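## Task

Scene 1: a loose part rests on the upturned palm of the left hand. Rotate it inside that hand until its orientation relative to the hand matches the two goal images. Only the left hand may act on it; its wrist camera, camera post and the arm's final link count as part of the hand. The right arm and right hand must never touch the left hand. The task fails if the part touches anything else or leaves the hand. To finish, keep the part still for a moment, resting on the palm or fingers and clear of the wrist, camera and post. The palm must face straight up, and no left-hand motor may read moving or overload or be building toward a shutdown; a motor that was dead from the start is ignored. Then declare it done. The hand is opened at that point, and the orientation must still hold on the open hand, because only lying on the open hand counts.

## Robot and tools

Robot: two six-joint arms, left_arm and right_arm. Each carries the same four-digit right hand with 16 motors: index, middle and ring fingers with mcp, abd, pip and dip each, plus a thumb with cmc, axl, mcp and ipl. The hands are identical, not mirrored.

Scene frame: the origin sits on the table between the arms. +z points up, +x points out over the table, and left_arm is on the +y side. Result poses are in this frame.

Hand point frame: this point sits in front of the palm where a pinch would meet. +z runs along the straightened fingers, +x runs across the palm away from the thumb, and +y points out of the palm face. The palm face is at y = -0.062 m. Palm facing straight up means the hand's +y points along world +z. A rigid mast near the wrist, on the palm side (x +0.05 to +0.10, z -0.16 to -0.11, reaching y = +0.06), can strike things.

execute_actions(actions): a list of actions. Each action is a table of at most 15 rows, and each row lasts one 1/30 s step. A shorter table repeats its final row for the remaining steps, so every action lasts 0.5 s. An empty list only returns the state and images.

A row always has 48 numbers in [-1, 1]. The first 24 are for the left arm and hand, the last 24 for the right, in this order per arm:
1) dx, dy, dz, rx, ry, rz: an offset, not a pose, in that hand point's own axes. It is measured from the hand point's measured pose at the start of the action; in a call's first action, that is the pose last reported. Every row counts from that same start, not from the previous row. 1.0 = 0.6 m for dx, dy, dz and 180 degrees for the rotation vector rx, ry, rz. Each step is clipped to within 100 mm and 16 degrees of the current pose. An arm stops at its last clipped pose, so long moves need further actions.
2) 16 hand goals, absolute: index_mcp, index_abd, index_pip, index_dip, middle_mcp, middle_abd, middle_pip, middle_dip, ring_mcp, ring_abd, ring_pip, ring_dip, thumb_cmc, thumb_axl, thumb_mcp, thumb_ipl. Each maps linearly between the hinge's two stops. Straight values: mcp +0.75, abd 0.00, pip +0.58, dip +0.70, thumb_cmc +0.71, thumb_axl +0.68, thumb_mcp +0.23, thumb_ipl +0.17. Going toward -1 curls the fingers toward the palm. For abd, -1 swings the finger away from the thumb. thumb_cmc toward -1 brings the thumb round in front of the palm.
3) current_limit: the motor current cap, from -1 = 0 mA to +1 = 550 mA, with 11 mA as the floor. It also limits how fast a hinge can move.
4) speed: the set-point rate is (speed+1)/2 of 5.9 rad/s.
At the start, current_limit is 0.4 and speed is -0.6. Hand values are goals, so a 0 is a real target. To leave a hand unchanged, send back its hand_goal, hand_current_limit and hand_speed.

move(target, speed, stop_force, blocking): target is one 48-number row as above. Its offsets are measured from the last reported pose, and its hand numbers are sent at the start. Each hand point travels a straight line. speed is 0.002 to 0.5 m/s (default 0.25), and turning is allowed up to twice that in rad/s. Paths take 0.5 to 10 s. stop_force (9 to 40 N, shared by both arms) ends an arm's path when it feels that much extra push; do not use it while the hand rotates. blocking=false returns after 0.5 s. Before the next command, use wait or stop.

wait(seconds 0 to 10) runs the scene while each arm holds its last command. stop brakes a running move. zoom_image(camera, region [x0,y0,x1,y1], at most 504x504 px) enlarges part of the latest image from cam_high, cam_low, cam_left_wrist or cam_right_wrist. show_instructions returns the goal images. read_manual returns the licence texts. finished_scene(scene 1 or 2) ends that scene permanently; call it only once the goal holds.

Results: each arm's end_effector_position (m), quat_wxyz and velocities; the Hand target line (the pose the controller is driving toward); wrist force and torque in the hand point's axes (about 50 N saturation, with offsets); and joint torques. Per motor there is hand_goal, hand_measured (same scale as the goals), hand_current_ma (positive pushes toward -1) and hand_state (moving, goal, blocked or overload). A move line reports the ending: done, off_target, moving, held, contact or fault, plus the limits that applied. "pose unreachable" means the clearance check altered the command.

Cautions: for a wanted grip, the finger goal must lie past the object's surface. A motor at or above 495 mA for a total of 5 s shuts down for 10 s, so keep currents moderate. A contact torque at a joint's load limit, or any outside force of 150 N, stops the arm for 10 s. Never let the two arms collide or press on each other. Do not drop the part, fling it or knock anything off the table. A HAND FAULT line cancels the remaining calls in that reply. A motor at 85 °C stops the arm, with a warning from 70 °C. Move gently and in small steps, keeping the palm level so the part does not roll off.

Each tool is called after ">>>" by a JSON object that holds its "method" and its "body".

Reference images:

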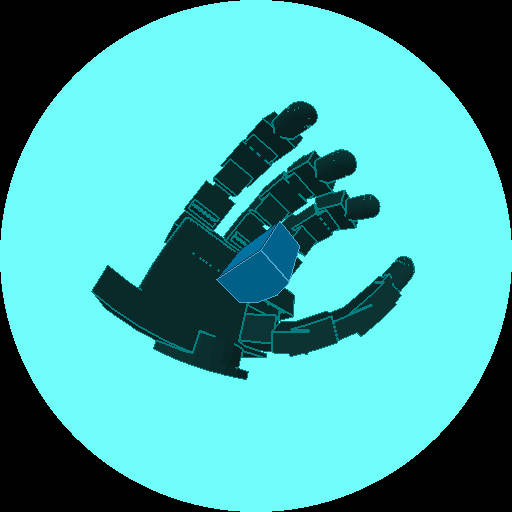

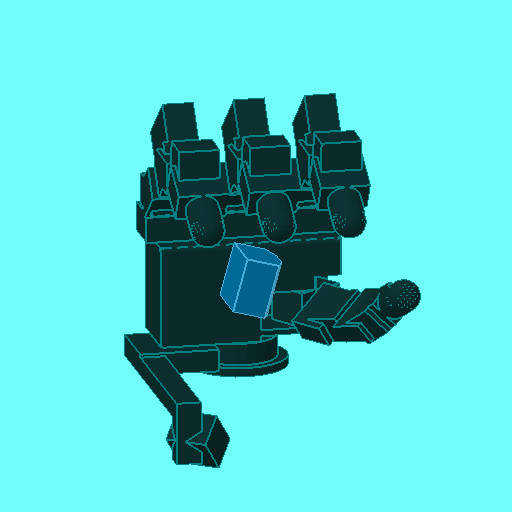

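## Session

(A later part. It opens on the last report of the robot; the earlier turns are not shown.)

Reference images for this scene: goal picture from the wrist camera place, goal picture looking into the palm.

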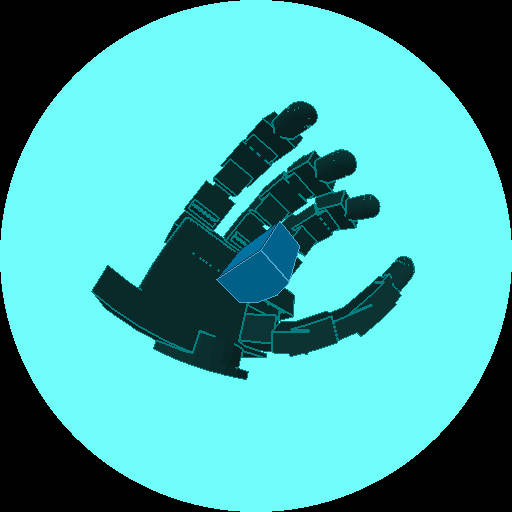

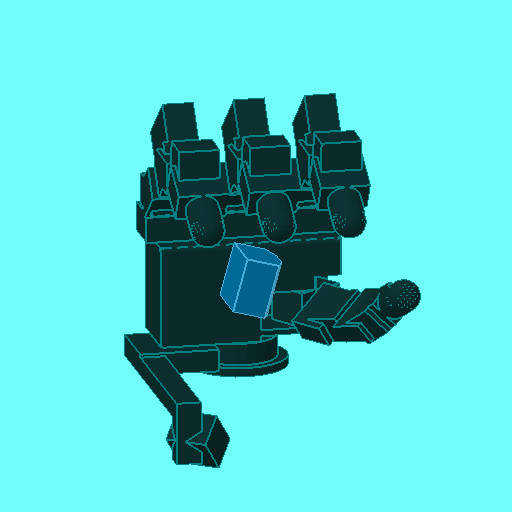

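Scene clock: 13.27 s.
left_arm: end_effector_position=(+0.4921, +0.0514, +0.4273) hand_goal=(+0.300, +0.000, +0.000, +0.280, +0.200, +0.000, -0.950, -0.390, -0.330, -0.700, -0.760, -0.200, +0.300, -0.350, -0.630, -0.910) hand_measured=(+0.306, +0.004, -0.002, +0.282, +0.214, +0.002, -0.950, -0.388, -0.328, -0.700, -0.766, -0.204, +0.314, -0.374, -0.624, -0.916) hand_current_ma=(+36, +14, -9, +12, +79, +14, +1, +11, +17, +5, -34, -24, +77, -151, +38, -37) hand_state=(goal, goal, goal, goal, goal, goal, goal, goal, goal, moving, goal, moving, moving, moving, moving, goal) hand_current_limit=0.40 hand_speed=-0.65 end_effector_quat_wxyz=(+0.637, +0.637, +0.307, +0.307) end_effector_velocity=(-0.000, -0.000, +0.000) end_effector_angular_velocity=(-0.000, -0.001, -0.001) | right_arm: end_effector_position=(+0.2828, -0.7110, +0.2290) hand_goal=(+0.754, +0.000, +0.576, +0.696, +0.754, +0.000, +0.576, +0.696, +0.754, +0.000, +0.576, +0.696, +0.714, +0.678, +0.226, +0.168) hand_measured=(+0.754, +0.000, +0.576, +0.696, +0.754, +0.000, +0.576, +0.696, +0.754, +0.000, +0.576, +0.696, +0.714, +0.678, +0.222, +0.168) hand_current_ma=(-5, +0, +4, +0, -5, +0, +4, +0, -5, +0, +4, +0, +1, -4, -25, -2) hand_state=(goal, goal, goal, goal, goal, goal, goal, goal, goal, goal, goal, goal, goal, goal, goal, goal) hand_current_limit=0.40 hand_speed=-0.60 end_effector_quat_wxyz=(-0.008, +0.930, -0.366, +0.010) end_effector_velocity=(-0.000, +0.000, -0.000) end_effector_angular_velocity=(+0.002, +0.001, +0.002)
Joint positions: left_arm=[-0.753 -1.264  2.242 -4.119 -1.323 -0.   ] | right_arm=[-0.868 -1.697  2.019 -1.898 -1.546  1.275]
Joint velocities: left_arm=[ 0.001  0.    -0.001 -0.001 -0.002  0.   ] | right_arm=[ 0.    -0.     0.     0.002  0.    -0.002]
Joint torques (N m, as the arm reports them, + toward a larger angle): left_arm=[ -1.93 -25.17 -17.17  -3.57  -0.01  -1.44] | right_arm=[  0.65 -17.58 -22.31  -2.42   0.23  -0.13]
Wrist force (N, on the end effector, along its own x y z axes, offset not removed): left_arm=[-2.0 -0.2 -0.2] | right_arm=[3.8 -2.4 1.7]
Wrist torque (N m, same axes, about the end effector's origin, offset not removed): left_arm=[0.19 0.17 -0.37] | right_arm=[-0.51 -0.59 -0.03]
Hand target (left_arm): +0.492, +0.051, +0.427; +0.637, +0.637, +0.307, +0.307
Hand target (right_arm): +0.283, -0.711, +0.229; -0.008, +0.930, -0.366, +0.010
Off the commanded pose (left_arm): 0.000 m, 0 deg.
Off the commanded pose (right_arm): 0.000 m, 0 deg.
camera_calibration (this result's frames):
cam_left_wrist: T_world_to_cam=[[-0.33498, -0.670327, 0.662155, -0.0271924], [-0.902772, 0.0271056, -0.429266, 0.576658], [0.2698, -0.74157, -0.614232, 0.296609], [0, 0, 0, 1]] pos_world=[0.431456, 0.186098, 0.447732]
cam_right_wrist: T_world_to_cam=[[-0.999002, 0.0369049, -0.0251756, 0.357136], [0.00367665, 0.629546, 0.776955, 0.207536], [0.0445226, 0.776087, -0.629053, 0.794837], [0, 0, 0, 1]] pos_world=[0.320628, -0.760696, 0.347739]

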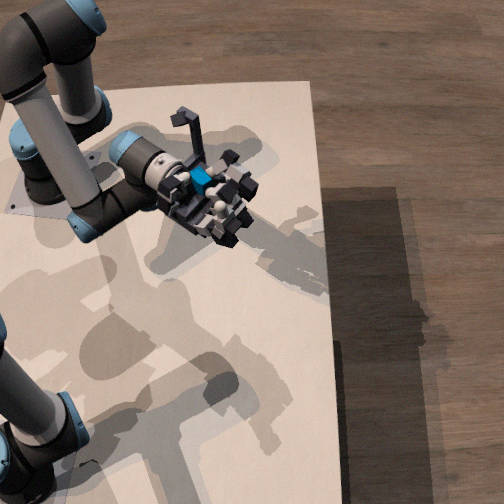

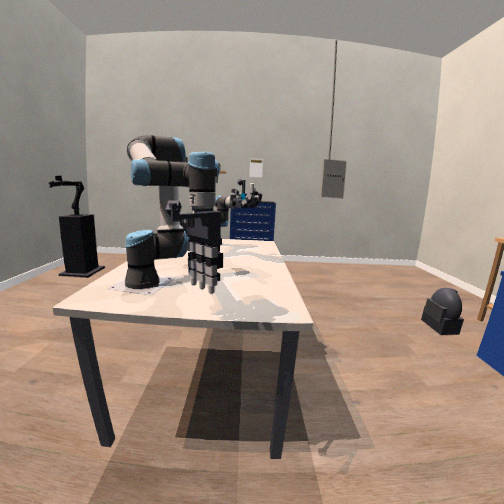

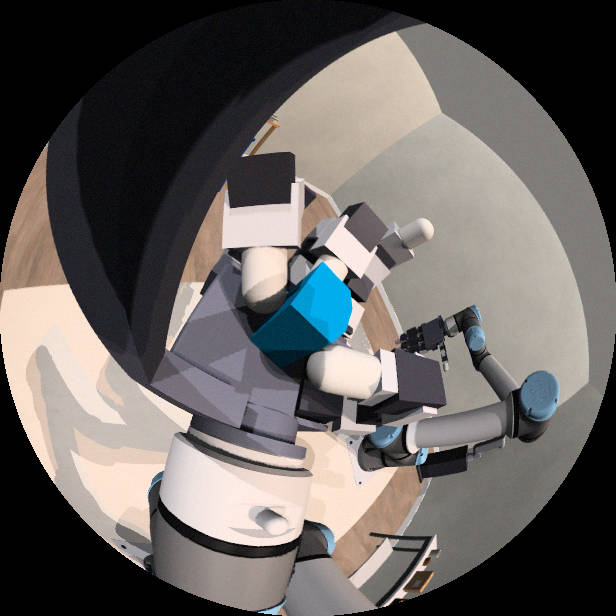

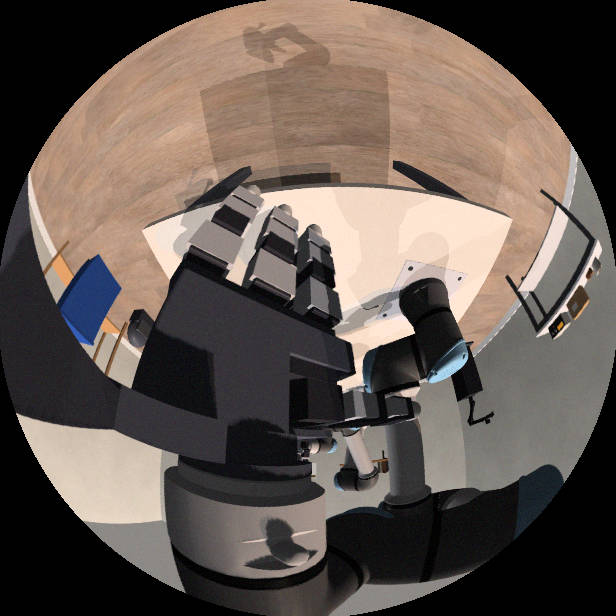

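>>> {"method": "execute_actions", "body": {"actions": [[[0,0,0,0,0,0,0.3,0,0,0.28,0.25,0.08,-0.95,-0.39,-0.33,-0.6,-0.74,-0.2,0.3,-0.5,-0.63,-0.91,0.4,-0.5,0,0,0,0,0,0,0.754,0,0.576,0.696,0.754,0,0.576,0.696,0.754,0,0.576,0.696,0.714,0.678,0.226,0.168,0.4,-0.6]],[[0,0,0,0,0,0,0.3,0,0,0.28,0.25,0.08,-0.95,-0.35,-0.33,-0.6,-0.74,-0.2,0.05,-0.5,-0.62,-0.84,0.4,-0.5,0,0,0,0,0,0,0.754,0,0.576,0.696,0.754,0,0.576,0.696,0.754,0,0.576,0.696,0.714,0.678,0.226,0.168,0.4,-0.6]],[[0,0,0,0,0,0,0.3,0,0,0.28,0.25,0.08,-0.95,-0.32,-0.33,-0.6,-0.74,-0.2,0.05,-0.3,-0.62,-0.84,0.4,-0.65,0,0,0,0,0,0,0.754,0,0.576,0.696,0.754,0,0.576,0.696,0.754,0,0.576,0.696,0.714,0.678,0.226,0.168,0.4,-0.6]]]}}

>>> {"method": "move", "body": {"target": [0,0,0,0,0,0,0.3,0,0,0.28,0.26,0.08,-0.81,-0.17,-0.33,-0.6,-0.74,-0.2,0.05,-0.27,-0.62,-0.84,0.4,-0.8,0,0,0,0,0,0,0.754,0,0.576,0.696,0.754,0,0.576,0.696,0.754,0,0.576,0.696,0.714,0.678,0.226,0.168,0.4,-0.6]}}

>>> {"method": "zoom_image", "body": {"camera": "cam_high", "region": [150,130,270,250]}}

Scene clock: 15.80 s.
left_arm: end_effector_position=(+0.4921, +0.0514, +0.4273) hand_goal=(+0.300, +0.000, +0.000, +0.280, +0.250, +0.080, -0.950, -0.320, -0.330, -0.600, -0.740, -0.200, +0.050, -0.300, -0.620, -0.840) hand_measured=(+0.306, +0.004, -0.002, +0.282, +0.274, +0.080, -0.954, -0.334, -0.328, -0.606, -0.746, -0.204, +0.052, -0.446, -0.624, -0.842) hand_current_ma=(+36, +14, -9, +12, +128, +0, -24, -80, +13, -25, -39, -18, +10, -385, -26, -8) hand_state=(goal, goal, goal, goal, blocked, goal, goal, goal, goal, goal, goal, goal, goal, blocked, goal, goal) hand_current_limit=0.40 hand_speed=-0.65 end_effector_quat_wxyz=(+0.637, +0.637, +0.307, +0.307) end_effector_velocity=(-0.000, -0.001, -0.000) end_effector_angular_velocity=(+0.000, -0.000, -0.002) | right_arm: end_effector_position=(+0.2828, -0.7110, +0.2290) hand_goal=(+0.754, +0.000, +0.576, +0.696, +0.754, +0.000, +0.576, +0.696, +0.754, +0.000, +0.576, +0.696, +0.714, +0.678, +0.226, +0.168) hand_measured=(+0.754, +0.000, +0.576, +0.696, +0.754, +0.000, +0.576, +0.696, +0.754, +0.000, +0.576, +0.696, +0.714, +0.678, +0.222, +0.168) hand_current_ma=(-5, +0, +4, +0, -5, +0, +4, +0, -5, +0, +4, +0, +1, -4, -25, -2) hand_state=(goal, goal, goal, goal, goal, goal, goal, goal, goal, goal, goal, goal, goal, goal, goal, goal) hand_current_limit=0.40 hand_speed=-0.60 end_effector_quat_wxyz=(-0.008, +0.930, -0.366, +0.010) end_effector_velocity=(-0.001, +0.000, +0.000) end_effector_angular_velocity=(+0.001, +0.000, -0.002)
Joint positions: left_arm=[-0.753 -1.264  2.242 -4.119 -1.323 -0.   ] | right_arm=[-0.868 -1.697  2.019 -1.898 -1.546  1.275]
Joint velocities: left_arm=[-0.001  0.    -0.     0.    -0.002  0.   ] | right_arm=[-0.001 -0.001  0.     0.001 -0.     0.001]
Joint torques (N m, as the arm reports them, + toward a larger angle): left_arm=[ -2.2  -25.03 -16.57  -3.54  -0.11  -1.43] | right_arm=[  0.57 -18.46 -21.45  -2.45   0.14   0.08]
Wrist force (N, on the end effector, along its own x y z axes, offset not removed): left_arm=[-2.8 -0.7 0.8] | right_arm=[-0.4 1.6 3.5]
Wrist torque (N m, same axes, about the end effector's origin, offset not removed): left_arm=[-0.02 0.18 -0.28] | right_arm=[-0.23 0.04 -0.14]
Hand target (left_arm): +0.492, +0.051, +0.427; +0.637, +0.637, +0.307, +0.307
Hand target (right_arm): +0.283, -0.711, +0.229; -0.008, +0.930, -0.366, +0.010
Off the commanded pose (left_arm): 0.000 m, 0 deg.
Off the commanded pose (right_arm): 0.000 m, 0 deg.
camera_calibration (this result's frames):
cam_left_wrist: T_world_to_cam=[[-0.33498, -0.670327, 0.662156, -0.0271924], [-0.902771, 0.0271055, -0.429266, 0.576658], [0.2698, -0.74157, -0.614232, 0.296609], [0, 0, 0, 1]] pos_world=[0.431456, 0.186098, 0.447732]
cam_right_wrist: T_world_to_cam=[[-0.999002, 0.0369048, -0.0251759, 0.357136], [0.00367641, 0.629546, 0.776955, 0.207536], [0.0445227, 0.776086, -0.629053, 0.794837], [0, 0, 0, 1]] pos_world=[0.320628, -0.760696, 0.347739]

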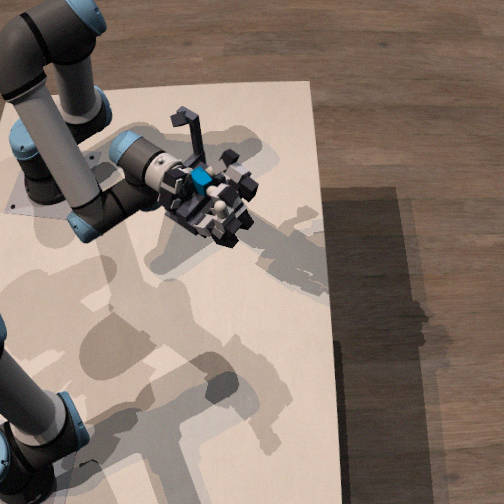

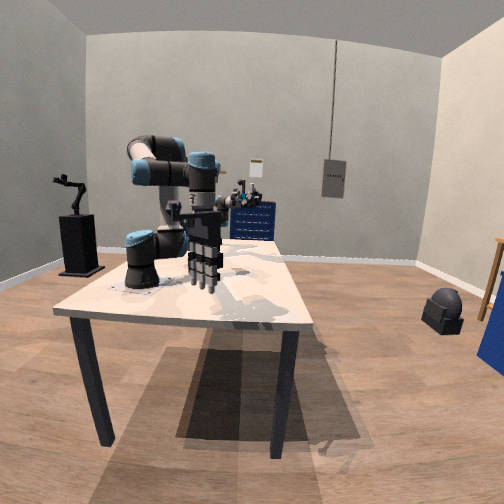

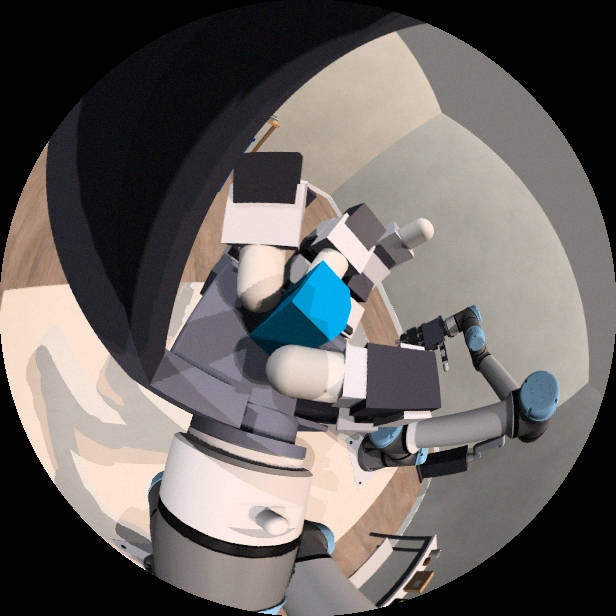

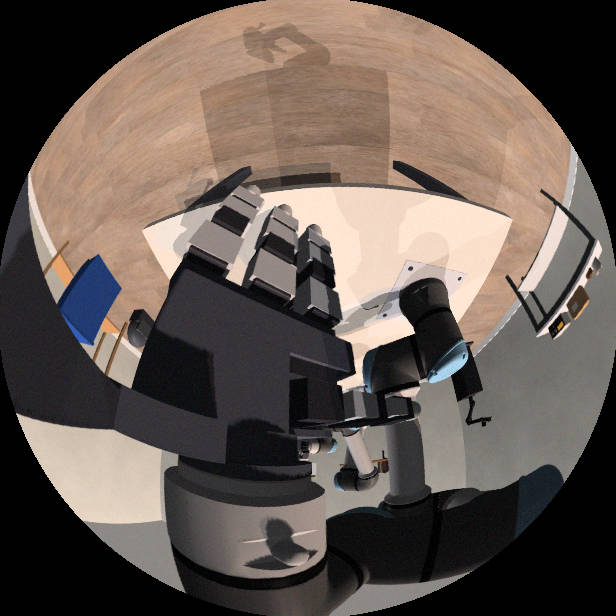

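Scene clock: 16.53 s.
left_arm: end_effector_position=(+0.4921, +0.0514, +0.4273) hand_goal=(+0.300, +0.000, +0.000, +0.280, +0.260, +0.080, -0.810, -0.170, -0.330, -0.600, -0.740, -0.200, +0.050, -0.270, -0.620, -0.840) hand_measured=(+0.306, +0.004, -0.002, +0.282, +0.300, +0.082, -0.802, -0.182, -0.328, -0.606, -0.746, -0.204, +0.046, -0.430, -0.626, -0.842) hand_current_ma=(+36, +14, -9, +12, +212, +6, +46, -71, +13, -24, -38, -18, -24, -385, -45, -8) hand_state=(goal, goal, goal, goal, blocked, goal, goal, goal, goal, goal, goal, goal, goal, blocked, goal, goal) hand_current_limit=0.40 hand_speed=-0.80 end_effector_quat_wxyz=(+0.637, +0.637, +0.307, +0.307) end_effector_velocity=(+0.001, +0.000, -0.000) end_effector_angular_velocity=(+0.001, -0.000, +0.002) | right_arm: end_effector_position=(+0.2828, -0.7110, +0.2290) hand_goal=(+0.754, +0.000, +0.576, +0.696, +0.754, +0.000, +0.576, +0.696, +0.754, +0.000, +0.576, +0.696, +0.714, +0.678, +0.226, +0.168) hand_measured=(+0.754, +0.000, +0.576, +0.696, +0.754, +0.000, +0.576, +0.696, +0.754, +0.000, +0.576, +0.696, +0.714, +0.678, +0.222, +0.168) hand_current_ma=(-5, +0, +4, +0, -5, +0, +4, +0, -5, +0, +4, +0, +1, -4, -25, -2) hand_state=(goal, goal, goal, goal, goal, goal, goal, goal, goal, goal, goal, goal, goal, goal, goal, goal) hand_current_limit=0.40 hand_speed=-0.60 end_effector_quat_wxyz=(-0.008, +0.930, -0.366, +0.010) end_effector_velocity=(+0.000, +0.000, +0.000) end_effector_angular_velocity=(-0.000, -0.000, -0.001)
Joint positions: left_arm=[-0.753 -1.264  2.242 -4.119 -1.323 -0.   ] | right_arm=[-0.868 -1.697  2.019 -1.898 -1.546  1.275]
Joint velocities: left_arm=[ 0.001  0.    -0.     0.     0.001  0.001] | right_arm=[ 0.001 -0.     0.     0.     0.     0.001]
Joint torques (N m, as the arm reports them, + toward a larger angle): left_arm=[ -2.19 -24.82 -17.99  -3.68  -0.19  -1.42] | right_arm=[  0.76 -17.85 -21.51  -2.72   0.33  -0.1 ]
Wrist force (N, on the end effector, along its own x y z axes, offset not removed): left_arm=[-4.5 -2.7 2.7] | right_arm=[0.1 -0.6 2.8]
Wrist torque (N m, same axes, about the end effector's origin, offset not removed): left_arm=[-0.36 0.47 -0.60] | right_arm=[-0.25 -0.10 -0.27]
Hand target (left_arm): +0.492, +0.051, +0.427; +0.637, +0.637, +0.307, +0.307
Hand target (right_arm): +0.283, -0.711, +0.229; -0.008, +0.930, -0.366, +0.010
Off the commanded pose (left_arm): 0.000 m, 0 deg.
Off the commanded pose (right_arm): 0.000 m, 0 deg.
move: done
camera_calibration (this result's frames):
cam_left_wrist: T_world_to_cam=[[-0.33498, -0.670327, 0.662156, -0.0271925], [-0.902772, 0.0271055, -0.429266, 0.576658], [0.2698, -0.74157, -0.614232, 0.296609], [0, 0, 0, 1]] pos_world=[0.431456, 0.186098, 0.447732]
cam_right_wrist: T_world_to_cam=[[-0.999002, 0.0369047, -0.0251759, 0.357136], [0.00367639, 0.629546, 0.776955, 0.207536], [0.0445227, 0.776086, -0.629053, 0.794837], [0, 0, 0, 1]] pos_world=[0.320628, -0.760696, 0.347739]

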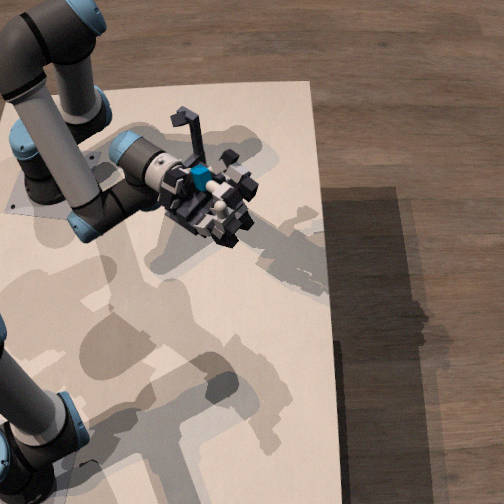

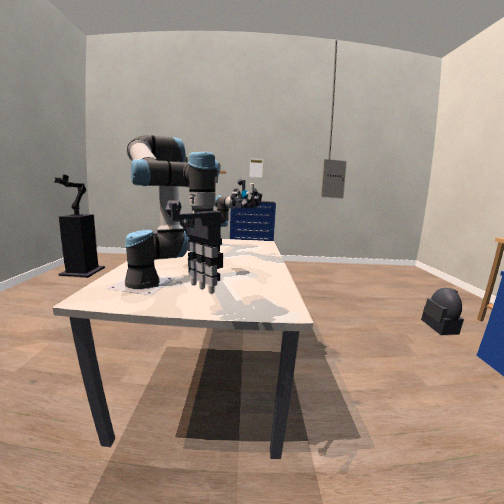

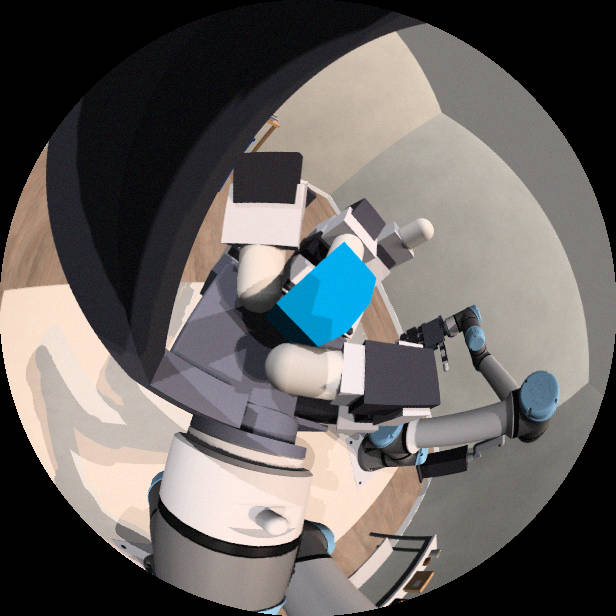

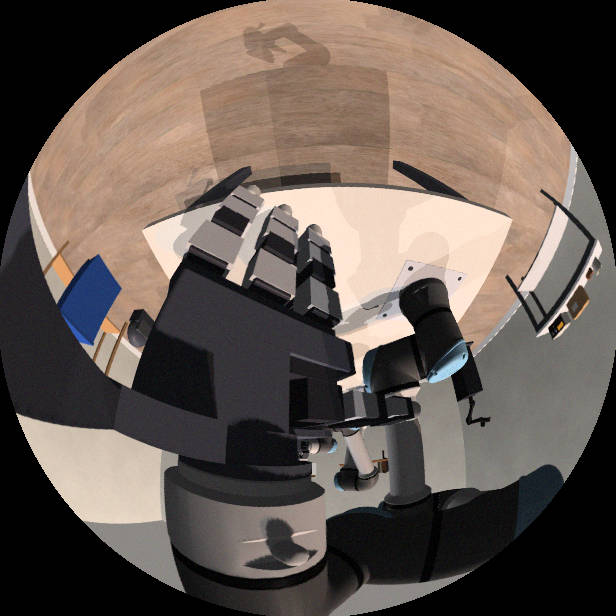

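Region (150, 130, 270, 250) of cam_high's 504x504 image, scaled by 4.200, with more detail than that image has.

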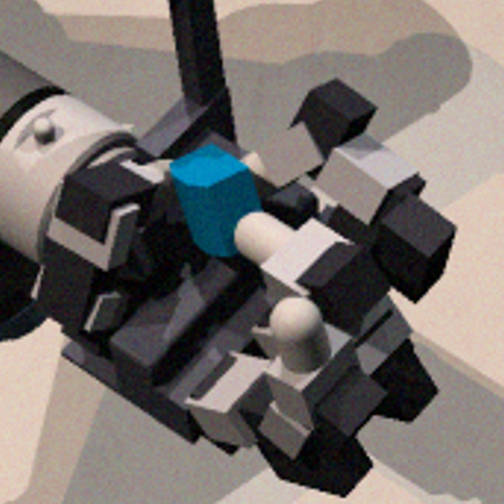

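>>> {"method": "move", "body": {"target": [0,0,0,0,0,0,0.3,0,0,0.28,0.17,0.08,-0.6,-0.17,-0.33,-0.6,-0.74,-0.2,0.05,-0.27,-0.66,-0.86,0.4,-0.85,0,0,0,0,0,0,0.754,0,0.576,0.696,0.754,0,0.576,0.696,0.754,0,0.576,0.696,0.714,0.678,0.226,0.168,0.4,-0.6]}}

>>> {"method": "zoom_image", "body": {"camera": "cam_high", "region": [150,130,270,250]}}

Scene clock: 17.70 s.
left_arm: end_effector_position=(+0.4921, +0.0514, +0.4273) hand_goal=(+0.300, +0.000, +0.000, +0.280, +0.170, +0.080, -0.600, -0.170, -0.330, -0.600, -0.740, -0.200, +0.050, -0.270, -0.660, -0.860) hand_measured=(+0.306, +0.004, -0.002, +0.282, +0.208, +0.082, -0.598, -0.172, -0.328, -0.600, -0.746, -0.206, +0.054, -0.304, -0.664, -0.868) hand_current_ma=(+36, +14, -9, +12, +202, +6, +15, -17, +15, +2, -38, -30, +25, -217, -34, -54) hand_state=(goal, goal, goal, goal, blocked, goal, goal, goal, goal, goal, goal, goal, goal, blocked, goal, goal) hand_current_limit=0.40 hand_speed=-0.85 end_effector_quat_wxyz=(+0.637, +0.637, +0.307, +0.307) end_effector_velocity=(+0.000, +0.000, +0.000) end_effector_angular_velocity=(-0.002, -0.000, +0.000) | right_arm: end_effector_position=(+0.2828, -0.7110, +0.2290) hand_goal=(+0.754, +0.000, +0.576, +0.696, +0.754, +0.000, +0.576, +0.696, +0.754, +0.000, +0.576, +0.696, +0.714, +0.678, +0.226, +0.168) hand_measured=(+0.754, +0.000, +0.576, +0.696, +0.754, +0.000, +0.576, +0.696, +0.754, +0.000, +0.576, +0.696, +0.714, +0.678, +0.222, +0.168) hand_current_ma=(-5, +0, +4, +0, -5, +0, +4, +0, -5, +0, +4, +0, +1, -4, -25, -2) hand_state=(goal, goal, goal, goal, goal, goal, goal, goal, goal, goal, goal, goal, goal, goal, goal, goal) hand_current_limit=0.40 hand_speed=-0.60 end_effector_quat_wxyz=(-0.008, +0.930, -0.366, +0.010) end_effector_velocity=(-0.000, -0.000, +0.000) end_effector_angular_velocity=(-0.001, -0.000, -0.000)
Joint positions: left_arm=[-0.753 -1.264  2.242 -4.119 -1.323 -0.   ] | right_arm=[-0.868 -1.697  2.019 -1.898 -1.546  1.275]
Joint velocities: left_arm=[ 0.001  0.    -0.001 -0.    -0.001 -0.001] | right_arm=[-0.001 -0.001 -0.    -0.     0.    -0.001]
Joint torques (N m, as the arm reports them, + toward a larger angle): left_arm=[ -2.07 -24.94 -16.6   -3.47  -0.18  -1.56] | right_arm=[  0.77 -17.37 -21.11  -2.58   0.18  -0.23]
Wrist force (N, on the end effector, along its own x y z axes, offset not removed): left_arm=[-3.1 0.4 -0.6] | right_arm=[1.8 -2.2 1.4]
Wrist torque (N m, same axes, about the end effector's origin, offset not removed): left_arm=[0.24 0.32 -0.39] | right_arm=[-0.38 -0.11 -0.29]
Hand target (left_arm): +0.492, +0.051, +0.427; +0.637, +0.637, +0.307, +0.307
Hand target (right_arm): +0.283, -0.711, +0.229; -0.008, +0.930, -0.366, +0.010
Off the commanded pose (left_arm): 0.000 m, 0 deg.
Off the commanded pose (right_arm): 0.000 m, 0 deg.
move: done
camera_calibration (this result's frames):
cam_left_wrist: T_world_to_cam=[[-0.33498, -0.670327, 0.662156, -0.0271925], [-0.902772, 0.0271055, -0.429265, 0.576658], [0.2698, -0.74157, -0.614232, 0.296609], [0, 0, 0, 1]] pos_world=[0.431456, 0.186098, 0.447732]
cam_right_wrist: T_world_to_cam=[[-0.999002, 0.0369049, -0.0251758, 0.357136], [0.00367652, 0.629546, 0.776955, 0.207536], [0.0445228, 0.776086, -0.629053, 0.794837], [0, 0, 0, 1]] pos_world=[0.320628, -0.760696, 0.347739]

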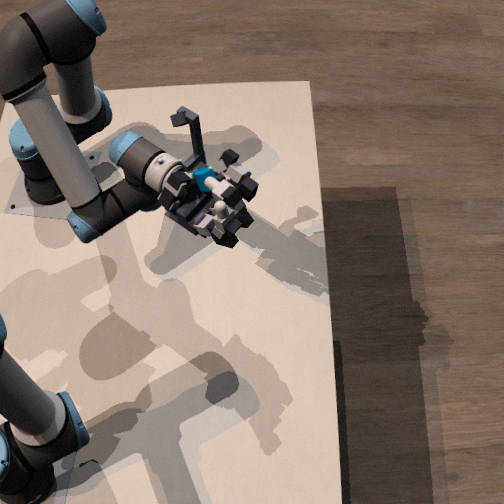

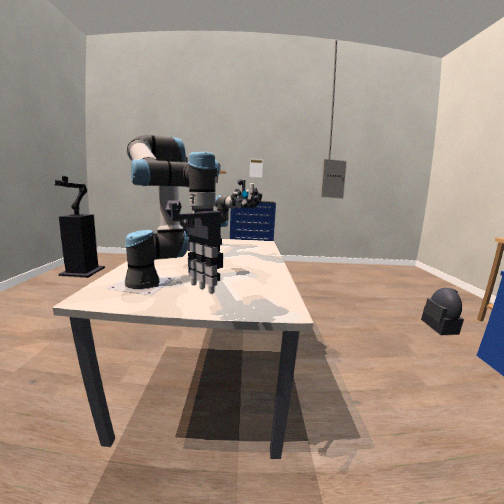

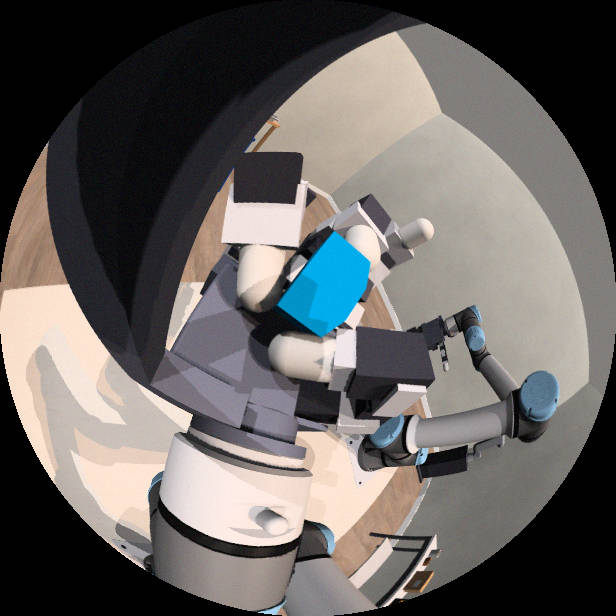

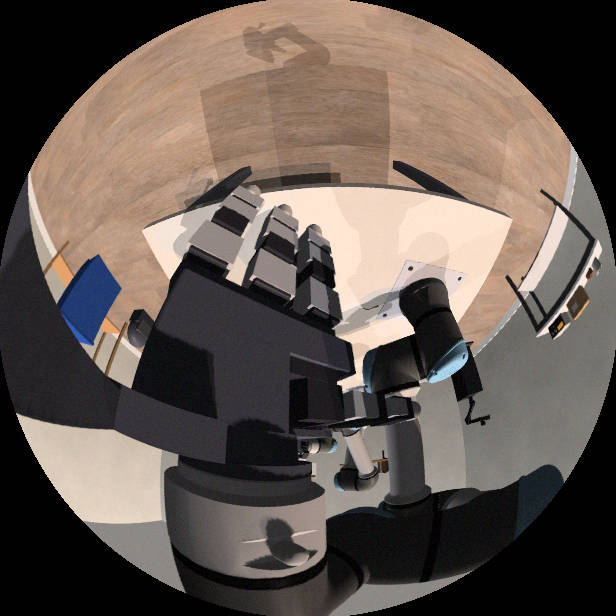

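Region (150, 130, 270, 250) of cam_high's 504x504 image, scaled by 4.200, with more detail than that image has.

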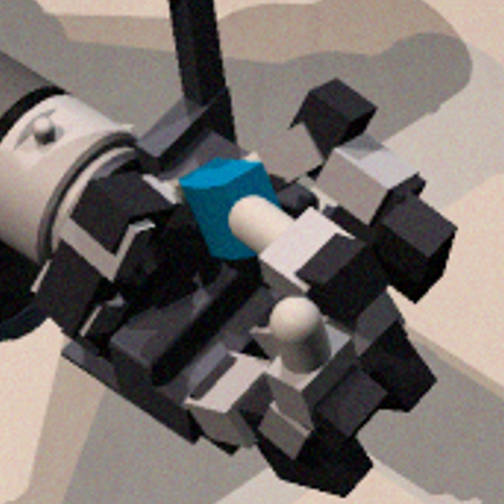

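>>> {"method": "move", "body": {"target": [0,0,0,0,0,0,0.3,0,0,0.28,0.0,0.08,-0.45,-0.12,-0.33,-0.6,-0.74,-0.2,0.05,-0.45,-0.68,-0.88,0.4,-0.85,0,0,0,0,0,0,0.754,0,0.576,0.696,0.754,0,0.576,0.696,0.754,0,0.576,0.696,0.714,0.678,0.226,0.168,0.4,-0.6]}}

>>> {"method": "zoom_image", "body": {"camera": "cam_high", "region": [150,130,270,250]}}

Scene clock: 18.80 s.
left_arm: end_effector_position=(+0.4921, +0.0514, +0.4273) hand_goal=(+0.300, +0.000, +0.000, +0.280, +0.000, +0.080, -0.450, -0.120, -0.330, -0.600, -0.740, -0.200, +0.050, -0.450, -0.680, -0.880) hand_measured=(+0.306, +0.004, -0.002, +0.282, +0.024, +0.082, -0.448, -0.120, -0.328, -0.600, -0.746, -0.204, +0.052, -0.448, -0.682, -0.882) hand_current_ma=(+36, +14, -9, +12, +131, +6, +11, +3, +9, +2, -37, -18, +10, +13, -12, -8) hand_state=(goal, goal, goal, goal, blocked, goal, goal, goal, goal, goal, goal, goal, goal, goal, goal, goal) hand_current_limit=0.40 hand_speed=-0.85 end_effector_quat_wxyz=(+0.637, +0.637, +0.307, +0.307) end_effector_velocity=(-0.000, -0.000, +0.000) end_effector_angular_velocity=(-0.000, -0.001, -0.000) | right_arm: end_effector_position=(+0.2828, -0.7110, +0.2290) hand_goal=(+0.754, +0.000, +0.576, +0.696, +0.754, +0.000, +0.576, +0.696, +0.754, +0.000, +0.576, +0.696, +0.714, +0.678, +0.226, +0.168) hand_measured=(+0.754, +0.000, +0.576, +0.696, +0.754, +0.000, +0.576, +0.696, +0.754, +0.000, +0.576, +0.696, +0.714, +0.678, +0.222, +0.168) hand_current_ma=(-5, +0, +4, +0, -5, +0, +4, +0, -5, +0, +4, +0, +1, -4, -25, -2) hand_state=(goal, goal, goal, goal, goal, goal, goal, goal, goal, goal, goal, goal, goal, goal, goal, goal) hand_current_limit=0.40 hand_speed=-0.60 end_effector_quat_wxyz=(-0.008, +0.930, -0.366, +0.010) end_effector_velocity=(+0.000, +0.000, -0.000) end_effector_angular_velocity=(+0.001, +0.001, -0.000)
Joint positions: left_arm=[-0.753 -1.264  2.242 -4.119 -1.323 -0.   ] | right_arm=[-0.868 -1.697  2.019 -1.898 -1.546  1.275]
Joint velocities: left_arm=[-0.001  0.    -0.001 -0.     0.001  0.001] | right_arm=[ 0.001  0.001 -0.     0.001 -0.     0.001]
Joint torques (N m, as the arm reports them, + toward a larger angle): left_arm=[ -2.34 -24.61 -16.47  -3.58  -0.23  -1.44] | right_arm=[  0.49 -18.8  -21.81  -2.45   0.44  -0.23]
Wrist force (N, on the end effector, along its own x y z axes, offset not removed): left_arm=[-4.8 -0.2 0.4] | right_arm=[-1.4 1.4 2.4]
Wrist torque (N m, same axes, about the end effector's origin, offset not removed): left_arm=[0.20 0.42 -0.49] | right_arm=[0.03 0.24 -0.27]
Hand target (left_arm): +0.492, +0.051, +0.427; +0.637, +0.637, +0.307, +0.307
Hand target (right_arm): +0.283, -0.711, +0.229; -0.008, +0.930, -0.366, +0.010
Off the commanded pose (left_arm): 0.000 m, 0 deg.
Off the commanded pose (right_arm): 0.000 m, 0 deg.
move: done
camera_calibration (this result's frames):
cam_left_wrist: T_world_to_cam=[[-0.334979, -0.670328, 0.662155, -0.0271923], [-0.902772, 0.0271055, -0.429265, 0.576658], [0.2698, -0.74157, -0.614232, 0.296609], [0, 0, 0, 1]] pos_world=[0.431456, 0.186098, 0.447732]
cam_right_wrist: T_world_to_cam=[[-0.999002, 0.0369048, -0.0251759, 0.357136], [0.00367638, 0.629546, 0.776955, 0.207536], [0.0445227, 0.776086, -0.629053, 0.794837], [0, 0, 0, 1]] pos_world=[0.320628, -0.760696, 0.347739]

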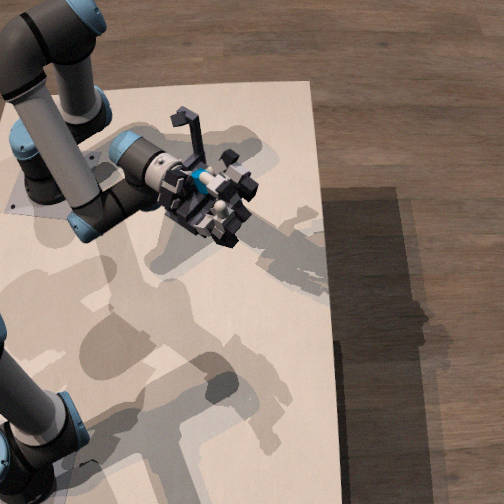

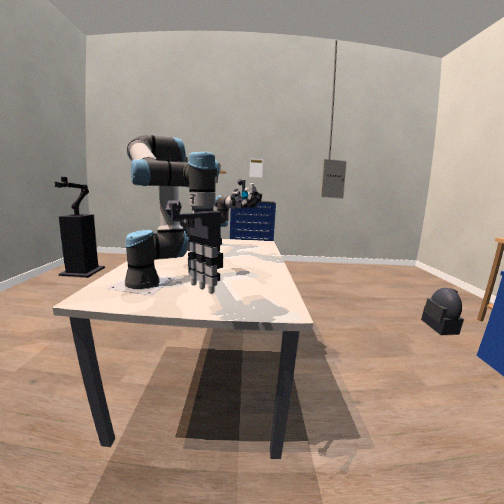

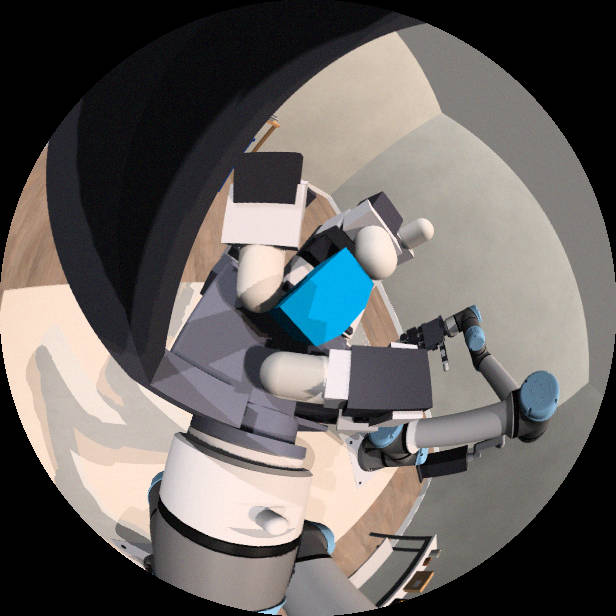

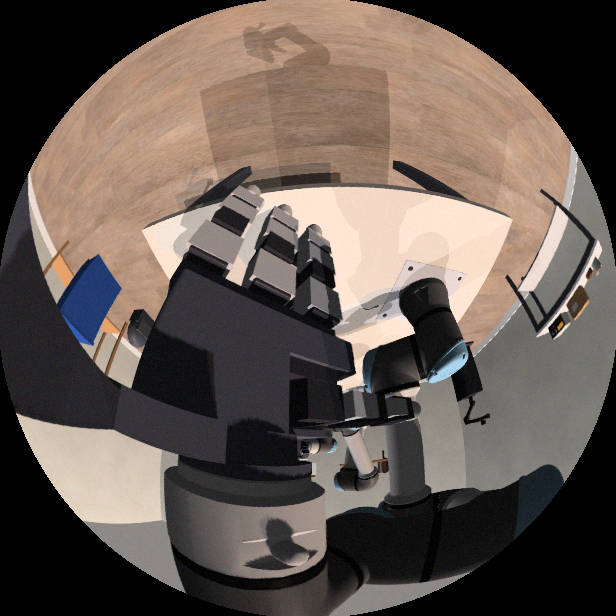

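Region (150, 130, 270, 250) of cam_high's 504x504 image, scaled by 4.200, with more detail than that image has.

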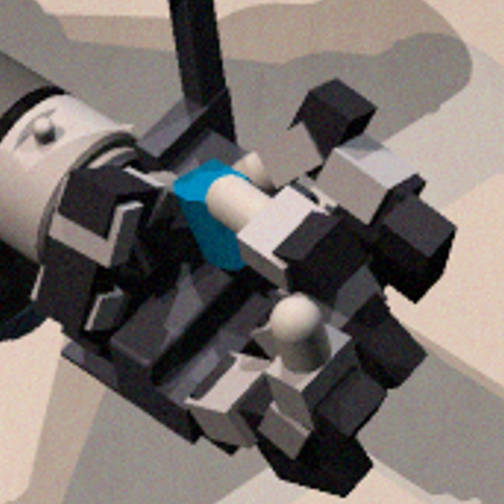

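>>> {"method": "move", "body": {"target": [0,0,0,0,0,0,0.3,0,0,0.28,-0.2,0.08,-0.3,-0.12,-0.33,-0.6,-0.74,-0.2,0.05,-0.55,-0.68,-0.88,0.4,-0.85,0,0,0,0,0,0,0.754,0,0.576,0.696,0.754,0,0.576,0.696,0.754,0,0.576,0.696,0.714,0.678,0.226,0.168,0.4,-0.6]}}

Scene clock: 19.87 s.
left_arm: end_effector_position=(+0.4921, +0.0514, +0.4273) hand_goal=(+0.300, +0.000, +0.000, +0.280, -0.200, +0.080, -0.300, -0.120, -0.330, -0.600, -0.740, -0.200, +0.050, -0.550, -0.680, -0.880) hand_measured=(+0.306, +0.004, -0.002, +0.282, -0.166, +0.082, -0.290, -0.114, -0.328, -0.600, -0.746, -0.204, +0.052, -0.540, -0.680, -0.880) hand_current_ma=(+36, +14, -9, +12, +185, +6, +56, +35, +9, +2, -36, -17, +11, +58, +1, -1) hand_state=(goal, goal, goal, goal, blocked, goal, goal, goal, goal, goal, goal, goal, goal, goal, goal, goal) hand_current_limit=0.40 hand_speed=-0.85 end_effector_quat_wxyz=(+0.637, +0.637, +0.307, +0.307) end_effector_velocity=(+0.000, +0.000, +0.001) end_effector_angular_velocity=(-0.001, -0.000, +0.000) | right_arm: end_effector_position=(+0.2828, -0.7110, +0.2290) hand_goal=(+0.754, +0.000, +0.576, +0.696, +0.754, +0.000, +0.576, +0.696, +0.754, +0.000, +0.576, +0.696, +0.714, +0.678, +0.226, +0.168) hand_measured=(+0.754, +0.000, +0.576, +0.696, +0.754, +0.000, +0.576, +0.696, +0.754, +0.000, +0.576, +0.696, +0.714, +0.678, +0.222, +0.168) hand_current_ma=(-5, +0, +4, +0, -5, +0, +4, +0, -5, +0, +4, +0, +1, -4, -25, -2) hand_state=(goal, goal, goal, goal, goal, goal, goal, goal, goal, goal, goal, goal, goal, goal, goal, goal) hand_current_limit=0.40 hand_speed=-0.60 end_effector_quat_wxyz=(-0.008, +0.930, -0.366, +0.010) end_effector_velocity=(+0.000, +0.000, -0.000) end_effector_angular_velocity=(+0.001, +0.000, +0.001)
Joint positions: left_arm=[-0.753 -1.264  2.242 -4.119 -1.323 -0.   ] | right_arm=[-0.868 -1.697  2.019 -1.898 -1.546  1.275]
Joint velocities: left_arm=[-0.    -0.    -0.001  0.     0.    -0.   ] | right_arm=[ 0.001  0.    -0.     0.001 -0.     0.   ]
Joint torques (N m, as the arm reports them, + toward a larger angle): left_arm=[ -2.28 -24.46 -17.33  -3.5   -0.21  -1.57] | right_arm=[ -0.12 -17.72 -21.61  -2.67   0.15  -0.05]
Wrist force (N, on the end effector, along its own x y z axes, offset not removed): left_arm=[-0.5 -0.9 -2.6] | right_arm=[2.3 0.8 2.3]
Wrist torque (N m, same axes, about the end effector's origin, offset not removed): left_arm=[0.28 -0.10 -0.14] | right_arm=[-0.19 -0.46 0.28]
Hand target (left_arm): +0.492, +0.051, +0.427; +0.637, +0.637, +0.307, +0.307
Hand target (right_arm): +0.283, -0.711, +0.229; -0.008, +0.930, -0.366, +0.010
Off the commanded pose (left_arm): 0.000 m, 0 deg.
Off the commanded pose (right_arm): 0.000 m, 0 deg.
move: done
camera_calibration (this result's frames):
cam_left_wrist: T_world_to_cam=[[-0.33498, -0.670327, 0.662155, -0.0271923], [-0.902772, 0.0271057, -0.429265, 0.576657], [0.2698, -0.74157, -0.614232, 0.296609], [0, 0, 0, 1]] pos_world=[0.431456, 0.186098, 0.447732]
cam_right_wrist: T_world_to_cam=[[-0.999002, 0.036905, -0.0251758, 0.357136], [0.00367654, 0.629546, 0.776955, 0.207536], [0.0445228, 0.776087, -0.629053, 0.794837], [0, 0, 0, 1]] pos_world=[0.320628, -0.760696, 0.347739]

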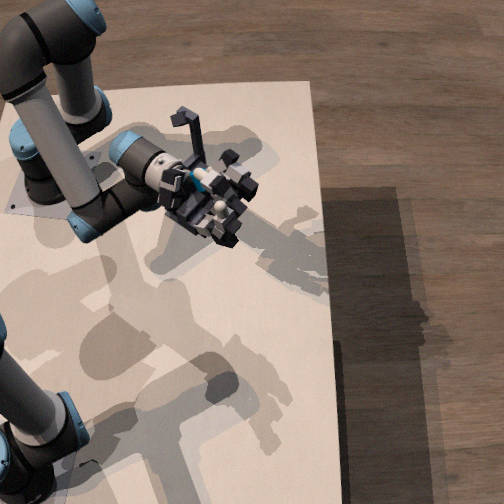

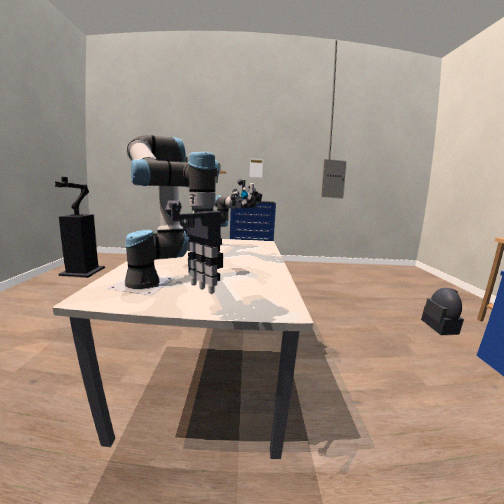

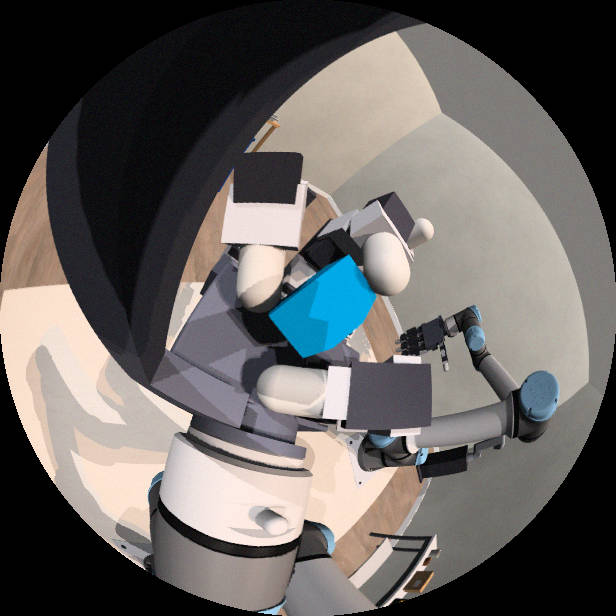

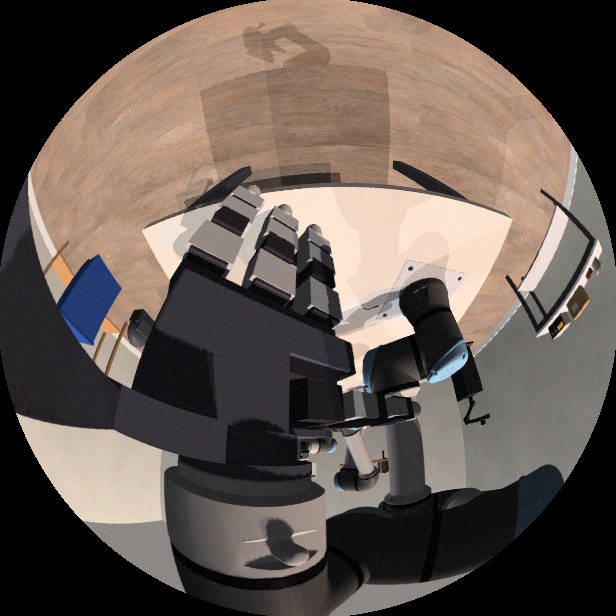

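>>> {"method": "move", "body": {"target": [0,0,0,0,0,0,0.3,0,0,0.28,-0.36,0.08,-0.16,-0.1,-0.33,-0.6,-0.74,-0.2,0.05,-0.62,-0.66,-0.88,0.4,-0.85,0,0,0,0,0,0,0.754,0,0.576,0.696,0.754,0,0.576,0.696,0.754,0,0.576,0.696,0.714,0.678,0.226,0.168,0.4,-0.6]}}

Scene clock: 20.83 s.
left_arm: end_effector_position=(+0.4921, +0.0514, +0.4273) hand_goal=(+0.300, +0.000, +0.000, +0.280, -0.360, +0.080, -0.160, -0.100, -0.330, -0.600, -0.740, -0.200, +0.050, -0.620, -0.660, -0.880) hand_measured=(+0.306, +0.004, -0.002, +0.282, -0.356, +0.082, -0.166, -0.100, -0.328, -0.600, -0.746, -0.204, +0.052, -0.612, -0.662, -0.880) hand_current_ma=(+37, +14, -9, +12, +19, +6, -36, +3, +8, +2, -36, -17, +10, +53, -16, -1) hand_state=(goal, goal, goal, goal, goal, goal, goal, goal, goal, goal, goal, goal, goal, goal, goal, goal) hand_current_limit=0.40 hand_speed=-0.85 end_effector_quat_wxyz=(+0.637, +0.637, +0.307, +0.307) end_effector_velocity=(+0.000, -0.000, -0.000) end_effector_angular_velocity=(-0.001, +0.001, +0.000) | right_arm: end_effector_position=(+0.2828, -0.7110, +0.2290) hand_goal=(+0.754, +0.000, +0.576, +0.696, +0.754, +0.000, +0.576, +0.696, +0.754, +0.000, +0.576, +0.696, +0.714, +0.678, +0.226, +0.168) hand_measured=(+0.754, +0.000, +0.576, +0.696, +0.754, +0.000, +0.576, +0.696, +0.754, +0.000, +0.576, +0.696, +0.714, +0.678, +0.222, +0.168) hand_current_ma=(-5, +0, +4, +0, -5, +0, +4, +0, -5, +0, +4, +0, +1, -4, -25, -2) hand_state=(goal, goal, goal, goal, goal, goal, goal, goal, goal, goal, goal, goal, goal, goal, goal, goal) hand_current_limit=0.40 hand_speed=-0.60 end_effector_quat_wxyz=(-0.008, +0.930, -0.366, +0.010) end_effector_velocity=(+0.000, +0.000, -0.000) end_effector_angular_velocity=(+0.000, +0.000, +0.001)
Joint positions: left_arm=[-0.753 -1.264  2.242 -4.119 -1.323 -0.   ] | right_arm=[-0.868 -1.697  2.019 -1.898 -1.546  1.275]
Joint velocities: left_arm=[-0.     0.    -0.     0.     0.001 -0.001] | right_arm=[ 0.001  0.001  0.    -0.001 -0.     0.   ]
Joint torques (N m, as the arm reports them, + toward a larger angle): left_arm=[ -2.15 -23.75 -16.7   -3.62  -0.21  -1.59] | right_arm=[ -0.07 -18.54 -20.73  -2.57   0.36  -0.14]
Wrist force (N, on the end effector, along its own x y z axes, offset not removed): left_arm=[-1.8 -1.7 1.7] | right_arm=[-0.3 -2.2 2.0]
Wrist torque (N m, same axes, about the end effector's origin, offset not removed): left_arm=[-0.31 0.13 -0.19] | right_arm=[-0.45 0.05 -0.21]
Hand target (left_arm): +0.492, +0.051, +0.427; +0.637, +0.637, +0.307, +0.307
Hand target (right_arm): +0.283, -0.711, +0.229; -0.008, +0.930, -0.366, +0.010
Off the commanded pose (left_arm): 0.000 m, 0 deg.
Off the commanded pose (right_arm): 0.000 m, 0 deg.
move: done
camera_calibration (this result's frames):
cam_left_wrist: T_world_to_cam=[[-0.33498, -0.670327, 0.662156, -0.0271924], [-0.902772, 0.0271055, -0.429266, 0.576658], [0.2698, -0.74157, -0.614232, 0.296609], [0, 0, 0, 1]] pos_world=[0.431456, 0.186098, 0.447732]
cam_right_wrist: T_world_to_cam=[[-0.999002, 0.0369048, -0.0251759, 0.357136], [0.00367643, 0.629546, 0.776955, 0.207536], [0.0445228, 0.776086, -0.629053, 0.794837], [0, 0, 0, 1]] pos_world=[0.320628, -0.760696, 0.347739]

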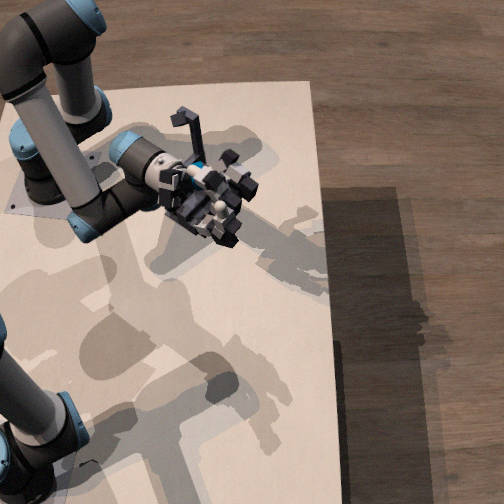

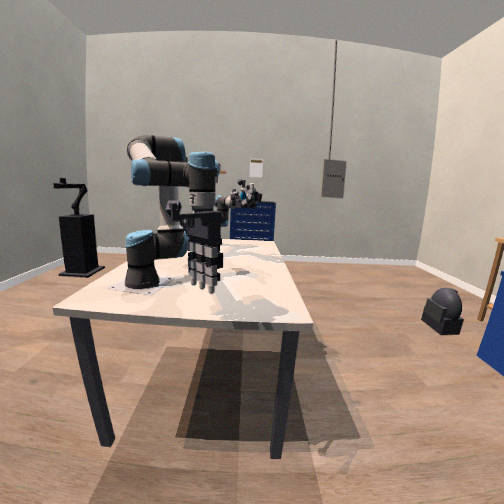

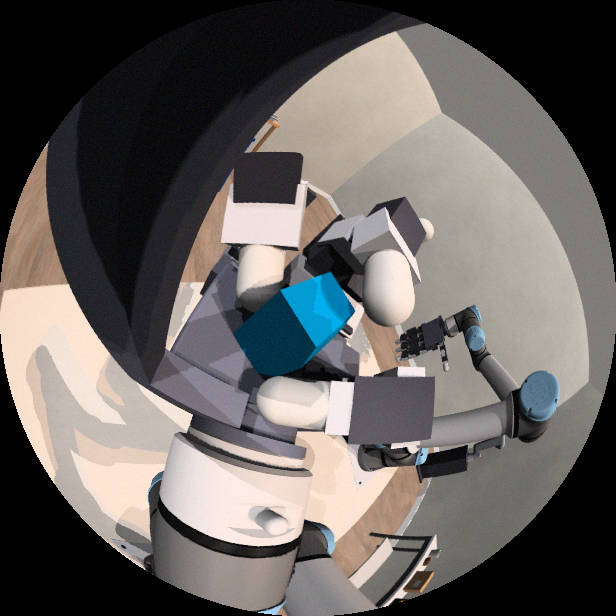

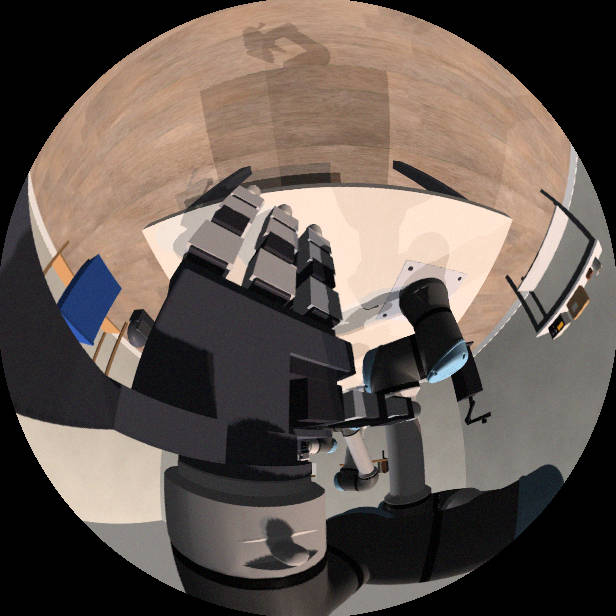

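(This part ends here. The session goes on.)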